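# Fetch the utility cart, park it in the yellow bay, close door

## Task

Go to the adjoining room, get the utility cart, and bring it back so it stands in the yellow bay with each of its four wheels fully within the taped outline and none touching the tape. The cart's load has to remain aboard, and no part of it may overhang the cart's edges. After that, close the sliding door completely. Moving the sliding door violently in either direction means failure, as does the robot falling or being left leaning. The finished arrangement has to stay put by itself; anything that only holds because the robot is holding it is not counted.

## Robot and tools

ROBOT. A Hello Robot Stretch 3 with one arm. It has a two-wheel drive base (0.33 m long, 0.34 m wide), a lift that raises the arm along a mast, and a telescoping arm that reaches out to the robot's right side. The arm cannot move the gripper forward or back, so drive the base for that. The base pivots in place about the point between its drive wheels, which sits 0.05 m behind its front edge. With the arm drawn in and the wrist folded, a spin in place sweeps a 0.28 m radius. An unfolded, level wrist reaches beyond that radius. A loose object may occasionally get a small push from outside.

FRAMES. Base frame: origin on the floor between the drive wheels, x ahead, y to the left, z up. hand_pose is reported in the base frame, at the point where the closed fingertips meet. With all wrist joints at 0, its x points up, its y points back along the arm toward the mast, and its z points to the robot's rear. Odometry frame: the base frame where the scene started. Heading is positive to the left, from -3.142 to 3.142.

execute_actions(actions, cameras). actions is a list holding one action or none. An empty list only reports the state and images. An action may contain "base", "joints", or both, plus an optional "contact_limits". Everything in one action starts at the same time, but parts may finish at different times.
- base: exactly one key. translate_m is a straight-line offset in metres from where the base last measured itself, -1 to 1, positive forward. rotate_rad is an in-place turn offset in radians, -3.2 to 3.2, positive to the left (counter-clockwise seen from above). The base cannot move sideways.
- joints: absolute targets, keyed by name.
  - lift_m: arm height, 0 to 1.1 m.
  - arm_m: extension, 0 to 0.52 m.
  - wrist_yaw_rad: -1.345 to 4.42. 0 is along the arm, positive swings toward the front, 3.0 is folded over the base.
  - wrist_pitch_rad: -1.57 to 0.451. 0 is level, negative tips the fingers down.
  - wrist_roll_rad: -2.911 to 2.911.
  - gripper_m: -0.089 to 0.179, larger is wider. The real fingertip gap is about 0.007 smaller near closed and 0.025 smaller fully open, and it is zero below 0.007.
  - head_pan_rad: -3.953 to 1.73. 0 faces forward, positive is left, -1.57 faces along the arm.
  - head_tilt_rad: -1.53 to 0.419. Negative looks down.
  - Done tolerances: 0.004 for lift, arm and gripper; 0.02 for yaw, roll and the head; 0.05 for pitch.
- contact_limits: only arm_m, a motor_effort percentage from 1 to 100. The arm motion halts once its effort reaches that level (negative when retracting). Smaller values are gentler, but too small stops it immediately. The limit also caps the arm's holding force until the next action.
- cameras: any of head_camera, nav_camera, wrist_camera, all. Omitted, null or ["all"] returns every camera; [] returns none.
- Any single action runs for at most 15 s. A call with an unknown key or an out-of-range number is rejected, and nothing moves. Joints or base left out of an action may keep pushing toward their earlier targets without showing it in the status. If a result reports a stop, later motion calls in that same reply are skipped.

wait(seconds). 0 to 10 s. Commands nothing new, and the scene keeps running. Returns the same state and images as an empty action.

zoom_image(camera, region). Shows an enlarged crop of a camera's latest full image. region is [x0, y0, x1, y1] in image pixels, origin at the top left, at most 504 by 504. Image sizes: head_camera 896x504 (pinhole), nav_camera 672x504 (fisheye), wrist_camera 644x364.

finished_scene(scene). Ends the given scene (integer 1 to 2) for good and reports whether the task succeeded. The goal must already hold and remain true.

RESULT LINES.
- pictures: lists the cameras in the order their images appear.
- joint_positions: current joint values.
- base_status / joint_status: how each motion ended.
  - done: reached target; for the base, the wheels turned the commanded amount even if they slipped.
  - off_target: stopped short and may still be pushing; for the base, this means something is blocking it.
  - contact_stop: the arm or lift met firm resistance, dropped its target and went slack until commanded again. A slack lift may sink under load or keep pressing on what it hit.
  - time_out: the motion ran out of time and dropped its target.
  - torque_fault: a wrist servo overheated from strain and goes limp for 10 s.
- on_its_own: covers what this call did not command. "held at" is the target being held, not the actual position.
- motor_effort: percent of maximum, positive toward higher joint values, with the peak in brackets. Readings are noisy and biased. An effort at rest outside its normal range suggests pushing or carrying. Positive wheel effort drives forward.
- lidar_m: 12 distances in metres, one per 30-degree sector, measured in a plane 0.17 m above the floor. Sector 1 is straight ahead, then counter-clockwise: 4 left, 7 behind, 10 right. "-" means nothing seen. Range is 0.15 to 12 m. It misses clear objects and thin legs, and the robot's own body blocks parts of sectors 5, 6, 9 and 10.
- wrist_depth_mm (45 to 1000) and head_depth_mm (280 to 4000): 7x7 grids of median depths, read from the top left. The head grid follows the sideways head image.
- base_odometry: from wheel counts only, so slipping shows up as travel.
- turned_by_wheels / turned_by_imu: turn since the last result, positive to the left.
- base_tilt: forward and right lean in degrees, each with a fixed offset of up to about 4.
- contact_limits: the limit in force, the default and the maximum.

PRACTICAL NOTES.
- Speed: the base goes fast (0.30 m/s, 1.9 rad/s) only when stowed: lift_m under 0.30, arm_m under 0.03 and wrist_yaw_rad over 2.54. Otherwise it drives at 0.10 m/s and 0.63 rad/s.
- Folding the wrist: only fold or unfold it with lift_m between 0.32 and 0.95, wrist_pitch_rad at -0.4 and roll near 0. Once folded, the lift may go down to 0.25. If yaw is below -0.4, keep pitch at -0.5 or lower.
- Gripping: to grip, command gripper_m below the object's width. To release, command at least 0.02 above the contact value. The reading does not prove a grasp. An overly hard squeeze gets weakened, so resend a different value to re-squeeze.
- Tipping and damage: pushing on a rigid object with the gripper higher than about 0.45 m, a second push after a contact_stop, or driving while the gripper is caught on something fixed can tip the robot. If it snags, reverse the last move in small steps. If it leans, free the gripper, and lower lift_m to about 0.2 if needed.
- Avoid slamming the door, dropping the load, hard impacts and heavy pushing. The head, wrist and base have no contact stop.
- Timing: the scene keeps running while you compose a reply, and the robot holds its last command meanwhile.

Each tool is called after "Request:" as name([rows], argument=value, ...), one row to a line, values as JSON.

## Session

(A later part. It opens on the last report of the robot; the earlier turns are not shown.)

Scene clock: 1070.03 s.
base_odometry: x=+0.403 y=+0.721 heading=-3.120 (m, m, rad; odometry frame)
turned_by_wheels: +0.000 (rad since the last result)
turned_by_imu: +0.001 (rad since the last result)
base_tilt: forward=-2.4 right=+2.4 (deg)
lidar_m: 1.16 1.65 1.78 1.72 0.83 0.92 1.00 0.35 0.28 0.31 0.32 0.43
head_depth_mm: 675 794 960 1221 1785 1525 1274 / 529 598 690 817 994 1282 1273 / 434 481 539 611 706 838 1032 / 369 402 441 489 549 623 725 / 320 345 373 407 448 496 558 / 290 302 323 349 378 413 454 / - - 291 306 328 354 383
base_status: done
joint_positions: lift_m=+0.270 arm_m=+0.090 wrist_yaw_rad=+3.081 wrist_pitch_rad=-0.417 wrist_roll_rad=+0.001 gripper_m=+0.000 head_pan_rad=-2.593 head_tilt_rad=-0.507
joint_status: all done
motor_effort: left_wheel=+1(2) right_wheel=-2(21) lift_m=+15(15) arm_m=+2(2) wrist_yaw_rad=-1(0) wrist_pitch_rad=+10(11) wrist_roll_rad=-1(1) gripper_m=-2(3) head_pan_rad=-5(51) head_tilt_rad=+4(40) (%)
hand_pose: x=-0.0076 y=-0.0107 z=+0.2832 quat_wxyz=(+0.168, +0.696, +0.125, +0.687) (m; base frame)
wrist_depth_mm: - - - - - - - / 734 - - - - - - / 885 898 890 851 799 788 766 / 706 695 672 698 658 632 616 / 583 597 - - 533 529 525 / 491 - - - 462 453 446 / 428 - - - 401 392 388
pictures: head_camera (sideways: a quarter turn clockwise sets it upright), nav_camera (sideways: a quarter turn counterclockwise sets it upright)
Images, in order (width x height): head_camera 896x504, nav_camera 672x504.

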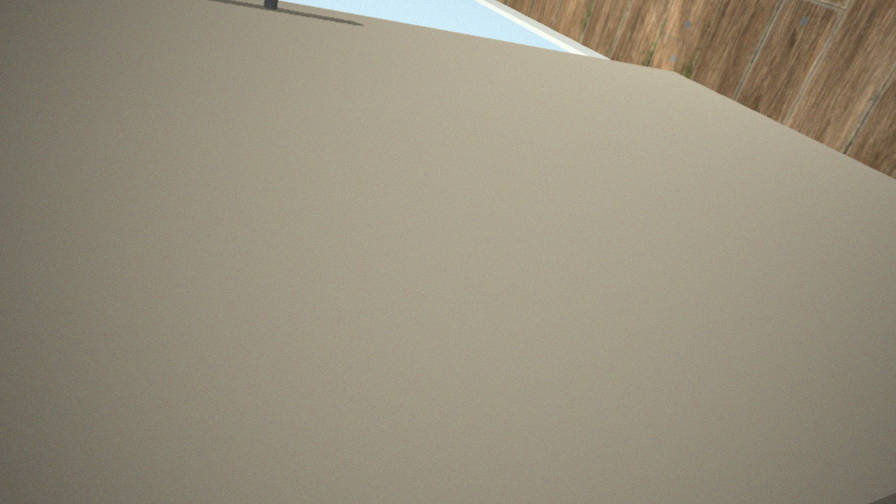

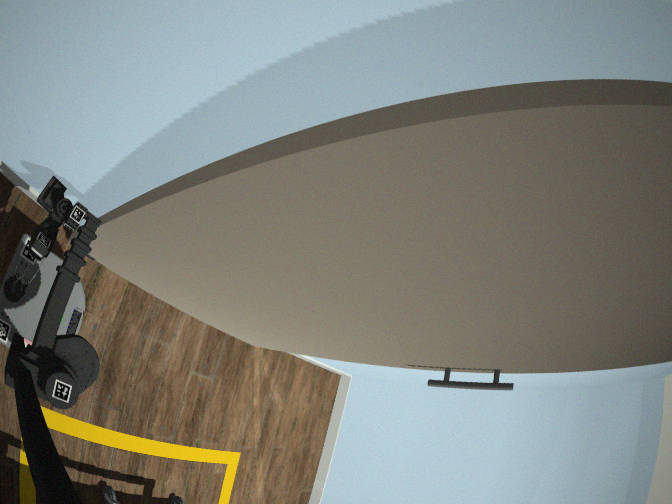

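Request:
execute_actions([
  {"base":{"translate_m":-0.06},"joints":{"head_pan_rad":-2.85,"head_tilt_rad":-0.6}},
], cameras=["head_camera"])

Scene clock: 1074.23 s.
base_odometry: x=+0.463 y=+0.723 heading=-3.120 (m, m, rad; odometry frame)
turned_by_wheels: +0.000 (rad since the last result)
turned_by_imu: +0.001 (rad since the last result)
base_tilt: forward=-2.4 right=+2.3 (deg)
lidar_m: 1.16 1.71 1.79 1.72 0.80 0.92 1.01 0.36 0.28 0.31 0.32 0.43
head_depth_mm: 1732 1891 2097 2224 1739 1429 1219 / 1753 1944 2197 2211 1747 1438 1214 / 946 1046 1614 1929 1704 1440 1219 / 677 746 830 934 1058 1237 1195 / 522 563 608 664 727 805 904 / 425 453 481 514 552 596 647 / 359 377 398 420 445 472 503
base_status: done
joint_positions: lift_m=+0.270 arm_m=+0.090 wrist_yaw_rad=+3.081 wrist_pitch_rad=-0.417 wrist_roll_rad=+0.001 gripper_m=+0.000 head_pan_rad=-2.843 head_tilt_rad=-0.593
joint_status: all done
motor_effort: left_wheel=+0(4) right_wheel=+0(22) lift_m=+15(15) arm_m=+3(2) wrist_yaw_rad=+0(1) wrist_pitch_rad=+11(11) wrist_roll_rad=-1(1) gripper_m=-2(3) head_pan_rad=-6(28) head_tilt_rad=-4(17) (%)
hand_pose: x=-0.0076 y=-0.0108 z=+0.2832 quat_wxyz=(+0.168, +0.696, +0.125, +0.687) (m; base frame)
wrist_depth_mm: - - - - - - - / 743 - - - - - - / 902 855 874 829 821 804 769 / 689 690 676 683 650 627 613 / 579 589 - - 535 536 517 / 489 - - - 462 454 442 / 429 - - - 403 397 390
pictures: head_camera (sideways: a quarter turn clockwise sets it upright)
Images, in order (width x height): head_camera 896x504.

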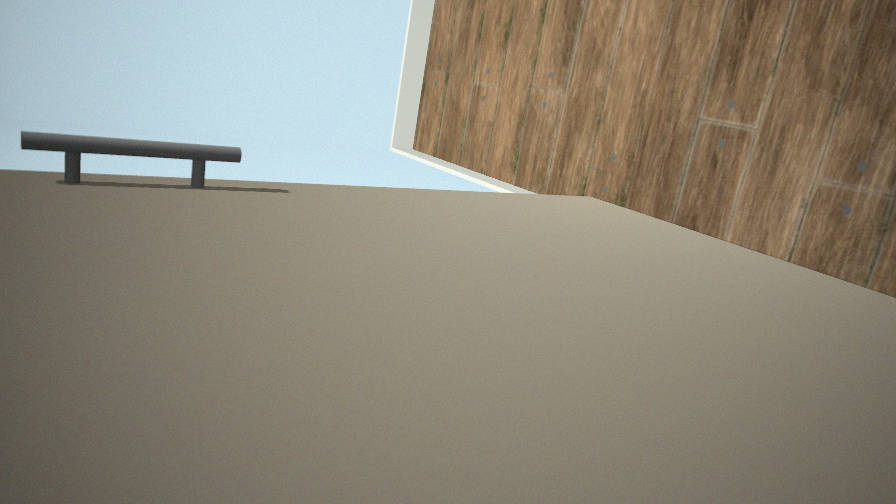

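Request:
execute_actions([
  {"base":{"translate_m":-0.04}},
], cameras=[])

Request:
execute_actions([
  {"base":{"translate_m":-0.03}},
], cameras=[])

Scene clock: 1078.27 s.
base_odometry: x=+0.503 y=+0.724 heading=-3.118 (m, m, rad; odometry frame)
turned_by_wheels: +0.002 (rad since the last result)
turned_by_imu: +0.005 (rad since the last result)
base_tilt: forward=-0.6 right=+2.4 (deg)
lidar_m: 1.18 1.75 1.78 1.72 0.81 0.93 0.99 0.36 0.28 0.31 0.32 0.43
head_depth_mm: 1729 1868 2098 2240 1807 1466 1232 / 1739 1936 2140 2293 1809 1466 1237 / 949 1043 1581 1902 1739 1473 1235 / 671 739 818 920 1049 1231 1213 / 519 557 603 657 721 801 894 / 422 450 478 511 550 594 642 / 357 375 395 419 444 471 502
base_status: translate_m off_target (by the wheels' count: -0.0398 of -0.0400)
joint_positions: lift_m=+0.270 arm_m=+0.090 wrist_yaw_rad=+3.081 wrist_pitch_rad=-0.417 wrist_roll_rad=+0.001 gripper_m=+0.000 head_pan_rad=-2.843 head_tilt_rad=-0.593
joint_status: not commanded
on_its_own: right_wheel is at rest, and its effort (-46) is outside its rest range (-18 to +18)
motor_effort: left_wheel=+9(17) right_wheel=-46(58) lift_m=+19(19) arm_m=+4(4) wrist_yaw_rad=-1(1) wrist_pitch_rad=+11(11) wrist_roll_rad=-1(1) gripper_m=-2(3) head_pan_rad=-3(4) head_tilt_rad=-4(4) (%)
hand_pose: x=-0.0076 y=-0.0106 z=+0.2830 quat_wxyz=(+0.168, +0.696, +0.125, +0.687) (m; base frame)
wrist_depth_mm: - - - - - - - / 751 807 - - - - 974 / 968 901 893 855 818 766 741 / 744 710 706 682 644 626 590 / 598 605 - - 531 524 508 / 504 - - - 458 440 430 / 438 - - - 399 391 379
pictures: none
No camera images: the call's "cameras" was empty. Leave "cameras" out to get every camera's image.

Scene clock: 1079.50 s.
base_odometry: x=+0.532 y=+0.724 heading=-3.117 (m, m, rad; odometry frame)
turned_by_wheels: +0.001 (rad since the last result)
turned_by_imu: +0.001 (rad since the last result)
base_tilt: forward=+3.0 right=+2.4 (deg)
lidar_m: 1.13 1.77 1.79 1.72 0.81 1.08 0.99 0.35 0.27 0.31 0.32 0.43
head_depth_mm: 1766 1919 2080 2270 1923 1533 1280 / 1765 1940 2159 2306 1929 1534 1278 / 937 1062 1226 1902 1867 1533 1281 / 666 731 816 915 1049 1226 1243 / 517 557 602 653 721 796 894 / 422 446 477 509 549 591 644 / 356 374 395 417 442 469 502
base_status: translate_m off_target (by the wheels' count: -0.0299 of -0.0300)
joint_positions: lift_m=+0.270 arm_m=+0.090 wrist_yaw_rad=+3.081 wrist_pitch_rad=-0.417 wrist_roll_rad=+0.001 gripper_m=+0.000 head_pan_rad=-2.843 head_tilt_rad=-0.594
joint_status: not commanded
on_its_own: base_tilt is 5.4 degrees off its reading at the scene's start (forward=-2.4 right=+2.4); right_wheel is at rest, and its effort (-36) is outside its rest range (-18 to +18)
motor_effort: left_wheel=+7(9) right_wheel=-36(54) lift_m=+19(19) arm_m=+3(3) wrist_yaw_rad=+0(1) wrist_pitch_rad=+11(11) wrist_roll_rad=-1(0) gripper_m=-4(2) head_pan_rad=-5(3) head_tilt_rad=-4(4) (%)
hand_pose: x=-0.0076 y=-0.0106 z=+0.2830 quat_wxyz=(+0.168, +0.696, +0.125, +0.687) (m; base frame)
wrist_depth_mm: - - - - - - - / 970 790 - - - 918 856 / 953 916 930 821 751 715 649 / 831 783 719 694 614 580 555 / 641 663 - - 523 494 471 / 554 - - - 446 432 410 / 472 - - - 393 379 364
pictures: none
No camera images: the call's "cameras" was empty. Leave "cameras" out to get every camera's image.

Door hit its stop; back off immediately.

Request:
execute_actions([
  {"base":{"translate_m":0.08}},
], cameras=[])

Request:
execute_actions([
  {"joints":{"arm_m":0.0}},
], cameras=["head_camera","nav_camera"])

Scene clock: 1084.00 s.
base_odometry: x=+0.452 y=+0.722 heading=-3.117 (m, m, rad; odometry frame)
turned_by_wheels: +0.000 (rad since the last result)
turned_by_imu: +0.001 (rad since the last result)
base_tilt: forward=-2.4 right=+2.4 (deg)
lidar_m: 1.19 1.70 1.79 1.72 0.81 0.93 0.99 0.36 0.30 0.31 0.32 0.43
head_depth_mm: 1725 1907 2119 2186 1740 1430 1213 / 1746 1944 2195 2216 1744 1431 1212 / 946 1067 1272 1903 1645 1441 1218 / 671 736 817 921 1050 1230 1193 / 518 557 603 659 722 799 900 / 422 450 478 512 550 592 643 / 357 376 396 418 443 472 503
base_status: done
joint_positions: lift_m=+0.270 arm_m=+0.090 wrist_yaw_rad=+3.080 wrist_pitch_rad=-0.417 wrist_roll_rad=+0.001 gripper_m=+0.000 head_pan_rad=-2.844 head_tilt_rad=-0.596
joint_status: not commanded
motor_effort: left_wheel=+1(17) right_wheel=-1(41) lift_m=+19(19) arm_m=+2(3) wrist_yaw_rad=+0(1) wrist_pitch_rad=+11(11) wrist_roll_rad=-1(1) gripper_m=-3(3) head_pan_rad=-3(5) head_tilt_rad=-2(4) (%)
hand_pose: x=-0.0075 y=-0.0106 z=+0.2830 quat_wxyz=(+0.168, +0.696, +0.125, +0.687) (m; base frame)
wrist_depth_mm: - - - - - - - / 745 - - - - - - / 929 835 838 834 836 791 765 / 706 681 680 696 647 624 620 / 565 593 - - 543 526 514 / 495 - - - 465 460 439 / 429 - - - 399 399 396
pictures: none
No camera images: the call's "cameras" was empty. Leave "cameras" out to get every camera's image.

Scene clock: 1085.87 s.
base_odometry: x=+0.452 y=+0.722 heading=-3.117 (m, m, rad; odometry frame)
turned_by_wheels: +0.000 (rad since the last result)
turned_by_imu: +0.000 (rad since the last result)
base_tilt: forward=-2.3 right=+2.3 (deg)
lidar_m: 1.18 1.70 1.79 1.72 0.81 0.93 0.99 0.36 0.30 0.31 0.32 0.44
head_depth_mm: 1730 1909 2118 2232 1729 1435 1214 / 1744 1951 2179 2217 1729 1433 1218 / 947 1062 1265 1900 1641 1435 1217 / 670 738 818 919 1052 1229 1195 / 518 558 604 659 722 804 897 / 423 448 478 512 549 594 645 / 357 375 396 419 443 472 504
base_status: not commanded
joint_positions: lift_m=+0.270 arm_m=+0.002 wrist_yaw_rad=+3.080 wrist_pitch_rad=-0.417 wrist_roll_rad=+0.001 gripper_m=+0.000 head_pan_rad=-2.844 head_tilt_rad=-0.596
joint_status: all done
joint sent to its limit — the command would take arm_m past its lower limit, so that joint was sent only as far as its limit.
motor_effort: left_wheel=+0(0) right_wheel=+0(1) lift_m=+19(19) arm_m=-2(3) wrist_yaw_rad=+0(0) wrist_pitch_rad=+10(11) wrist_roll_rad=+0(0) gripper_m=-3(3) head_pan_rad=-3(3) head_tilt_rad=-3(2) (%)
hand_pose: x=-0.0075 y=+0.0771 z=+0.2830 quat_wxyz=(+0.168, +0.696, +0.125, +0.687) (m; base frame)
wrist_depth_mm: - - - - - - - / 682 798 - - - - - / 852 866 - 850 831 785 785 / 692 684 - 650 649 622 613 / 568 567 560 - 541 525 521 / 490 501 - - 464 449 447 / 431 - - - 397 390 393
pictures: head_camera (sideways: a quarter turn clockwise sets it upright), nav_camera (sideways: a quarter turn counterclockwise sets it upright)
Images, in order (width x height): head_camera 896x504, nav_camera 672x504.

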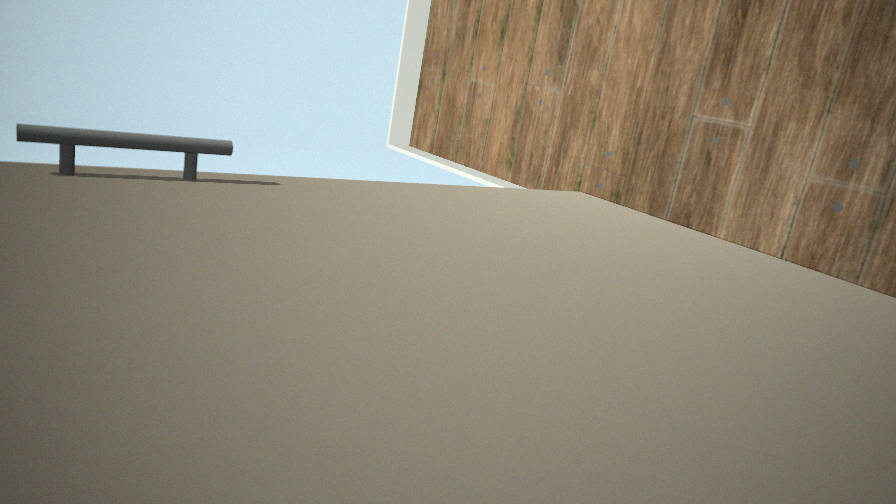

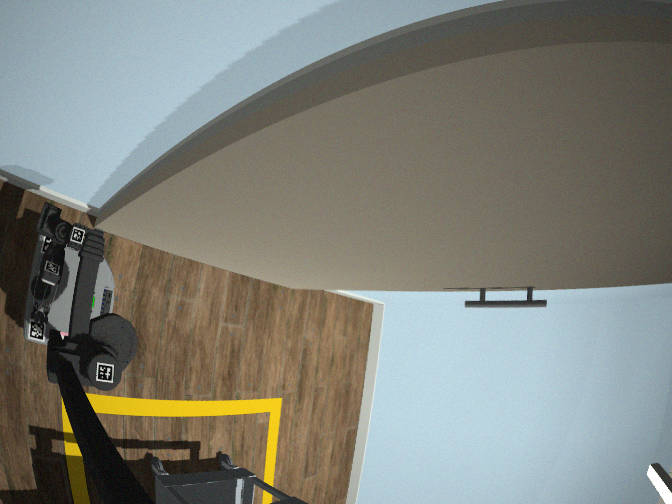

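Request:
execute_actions([
  {"base":{"rotate_rad":-0.04}},
], cameras=[])

Request:
execute_actions([
  {"base":{"translate_m":-0.7},"joints":{"head_pan_rad":-2.2,"head_tilt_rad":-0.5}},
])

Scene clock: 1089.57 s.
base_odometry: x=+0.452 y=+0.722 heading=+3.126 (m, m, rad; odometry frame)
turned_by_wheels: -0.040 (rad since the last result)
turned_by_imu: -0.040 (rad since the last result)
base_tilt: forward=-2.4 right=+2.4 (deg)
lidar_m: 1.03 1.69 1.80 1.72 0.80 0.89 1.16 0.37 0.30 0.31 0.31 0.42
head_depth_mm: 1726 1920 2136 2199 1732 1425 1217 / 1769 1958 2184 2210 1747 1425 1216 / 1272 1426 1946 2061 1744 1428 1214 / 768 845 939 1059 1210 1332 1222 / 576 619 666 720 787 867 958 / 460 485 516 548 585 628 678 / 382 400 421 441 466 493 522
base_status: done
joint_positions: lift_m=+0.270 arm_m=+0.002 wrist_yaw_rad=+3.080 wrist_pitch_rad=-0.417 wrist_roll_rad=+0.001 gripper_m=+0.000 head_pan_rad=-2.844 head_tilt_rad=-0.596
joint_status: not commanded
motor_effort: left_wheel=+2(6) right_wheel=-3(5) lift_m=+19(19) arm_m=-2(3) wrist_yaw_rad=-1(0) wrist_pitch_rad=+10(11) wrist_roll_rad=+0(1) gripper_m=-2(3) head_pan_rad=-4(4) head_tilt_rad=-2(2) (%)
hand_pose: x=-0.0075 y=+0.0771 z=+0.2830 quat_wxyz=(+0.168, +0.696, +0.125, +0.687) (m; base frame)
wrist_depth_mm: - - - - - - - / 656 - - - - - - / 817 908 - 843 807 787 775 / 714 687 - 659 655 645 625 / 576 569 561 - 551 527 521 / 489 509 - - 458 450 448 / 434 - - - 402 392 388
pictures: none
No camera images: the call's "cameras" was empty. Leave "cameras" out to get every camera's image.

Scene clock: 1093.60 s.
base_odometry: x=+1.152 y=+0.712 heading=+3.127 (m, m, rad; odometry frame)
turned_by_wheels: +0.000 (rad since the last result)
turned_by_imu: +0.002 (rad since the last result)
base_tilt: forward=-2.4 right=+2.3 (deg)
lidar_m: 1.13 2.41 0.65 0.63 0.65 1.50 1.43 0.41 0.29 0.28 0.29 0.38
head_depth_mm: 339 380 432 500 595 749 1162 / 310 344 387 441 510 610 755 / 290 314 349 392 448 520 626 / - 291 318 354 398 457 533 / - - 294 323 359 405 465 / - - - 297 326 364 412 / - - - 285 301 331 370
base_status: done
joint_positions: lift_m=+0.270 arm_m=+0.002 wrist_yaw_rad=+3.080 wrist_pitch_rad=-0.417 wrist_roll_rad=+0.001 gripper_m=+0.000 head_pan_rad=-2.207 head_tilt_rad=-0.507
joint_status: all done
motor_effort: left_wheel=+2(6) right_wheel=-3(8) lift_m=+19(19) arm_m=-2(2) wrist_yaw_rad=+0(0) wrist_pitch_rad=+10(11) wrist_roll_rad=-1(0) gripper_m=-3(3) head_pan_rad=+5(46) head_tilt_rad=+4(18) (%)
hand_pose: x=-0.0075 y=+0.0771 z=+0.2830 quat_wxyz=(+0.168, +0.696, +0.125, +0.687) (m; base frame)
wrist_depth_mm: - - - - - - - / - - 676 670 996 - - / 910 885 - 839 802 789 781 / 706 687 - 665 650 639 614 / 578 566 563 - 547 520 511 / 496 511 - - 464 455 442 / 439 - - - 398 393 397
pictures: head_camera (sideways: a quarter turn clockwise sets it upright), nav_camera (sideways: a quarter turn counterclockwise sets it upright), wrist_camera
Images, in order (width x height): head_camera 896x504, nav_camera 672x504, wrist_camera 644x364.

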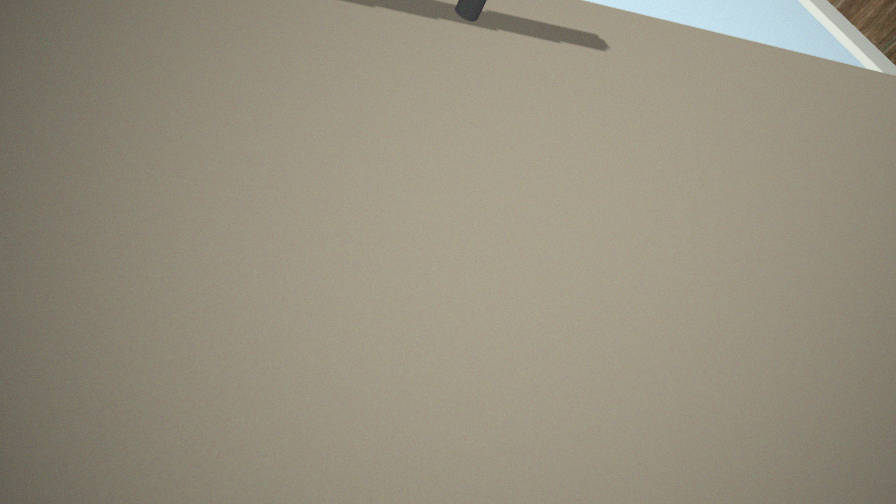

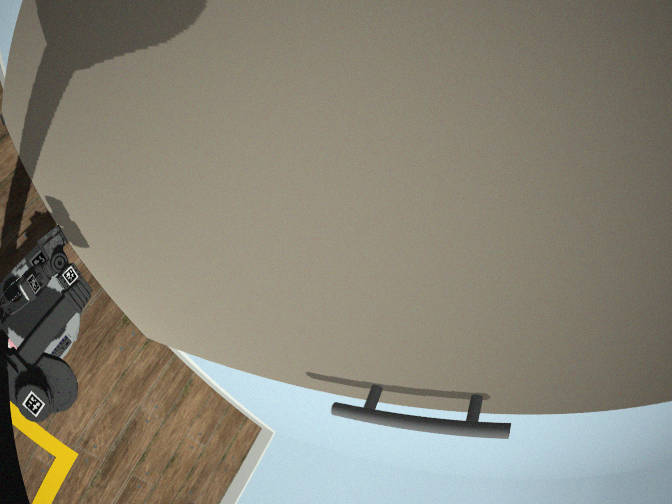

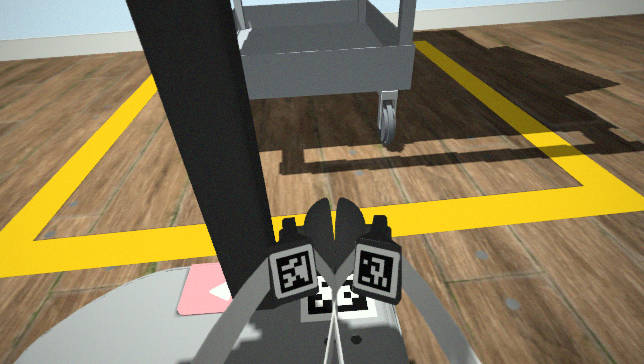

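Request:
execute_actions([
  {"joints":{"head_pan_rad":1.57,"head_tilt_rad":-0.75}},
])

Scene clock: 1099.77 s.
base_odometry: x=+1.152 y=+0.712 heading=+3.127 (m, m, rad; odometry frame)
turned_by_wheels: +0.000 (rad since the last result)
turned_by_imu: +0.001 (rad since the last result)
base_tilt: forward=-2.4 right=+2.4 (deg)
lidar_m: 1.13 2.41 0.65 0.63 0.65 1.50 1.43 0.41 0.29 0.28 0.29 0.38
head_depth_mm: 1464 1665 1935 1791 1525 1310 1146 / 1410 705 780 880 1428 1316 1143 / 804 681 767 1113 1046 1243 1151 / 1385 662 748 1119 1060 1261 1150 / 1379 644 729 1123 1063 1270 1152 / 1401 1059 875 1081 1076 1325 - / 1441 1647 1774 1733 1630 - -
base_status: not commanded
joint_positions: lift_m=+0.270 arm_m=+0.002 wrist_yaw_rad=+3.080 wrist_pitch_rad=-0.417 wrist_roll_rad=+0.001 gripper_m=+0.000 head_pan_rad=+1.563 head_tilt_rad=-0.740
joint_status: all done
motor_effort: left_wheel=+2(2) right_wheel=-3(3) lift_m=+19(19) arm_m=-2(2) wrist_yaw_rad=+0(0) wrist_pitch_rad=+11(11) wrist_roll_rad=-1(0) gripper_m=-3(3) head_pan_rad=+4(50) head_tilt_rad=-6(28) (%)
hand_pose: x=-0.0075 y=+0.0771 z=+0.2830 quat_wxyz=(+0.168, +0.696, +0.125, +0.687) (m; base frame)
wrist_depth_mm: - - - - - - - / - - 664 653 943 - - / 907 892 - 846 805 782 780 / 705 692 - 647 642 640 614 / 569 568 549 - 539 515 517 / 486 506 - - 462 448 445 / 434 - - - 396 396 389
pictures: head_camera (sideways: a quarter turn clockwise sets it upright), nav_camera (sideways: a quarter turn counterclockwise sets it upright), wrist_camera
Images, in order (width x height): head_camera 896x504, nav_camera 672x504, wrist_camera 644x364.

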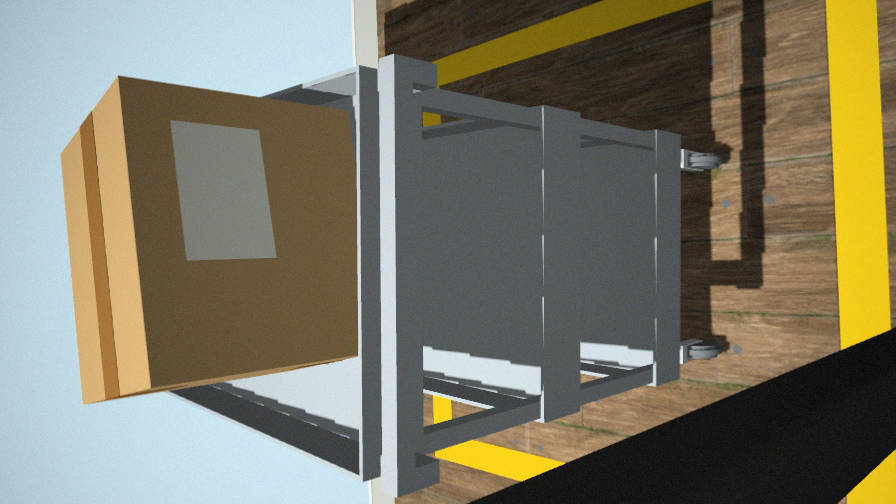

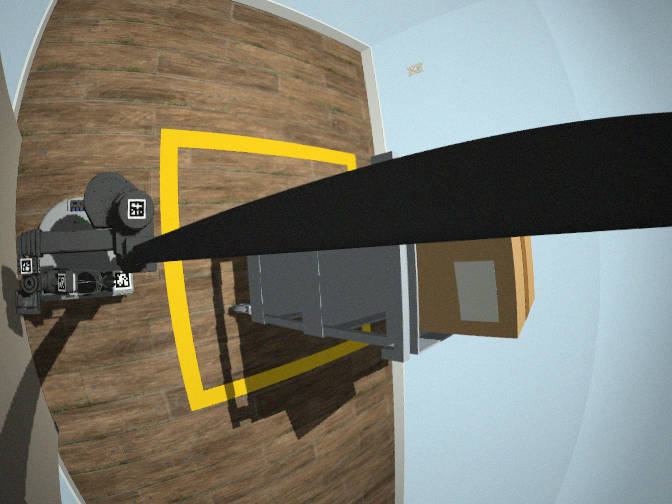

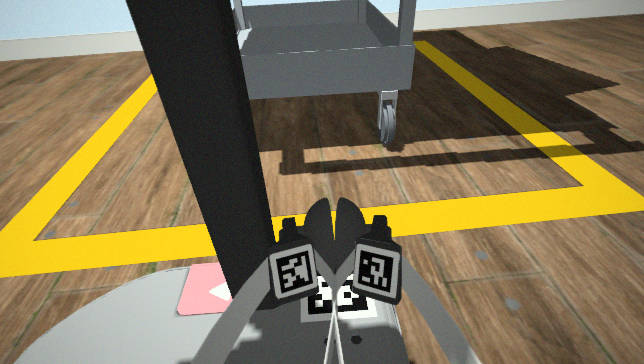

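Request:
finished_scene(scene=2)

The scene is finished: the task was done.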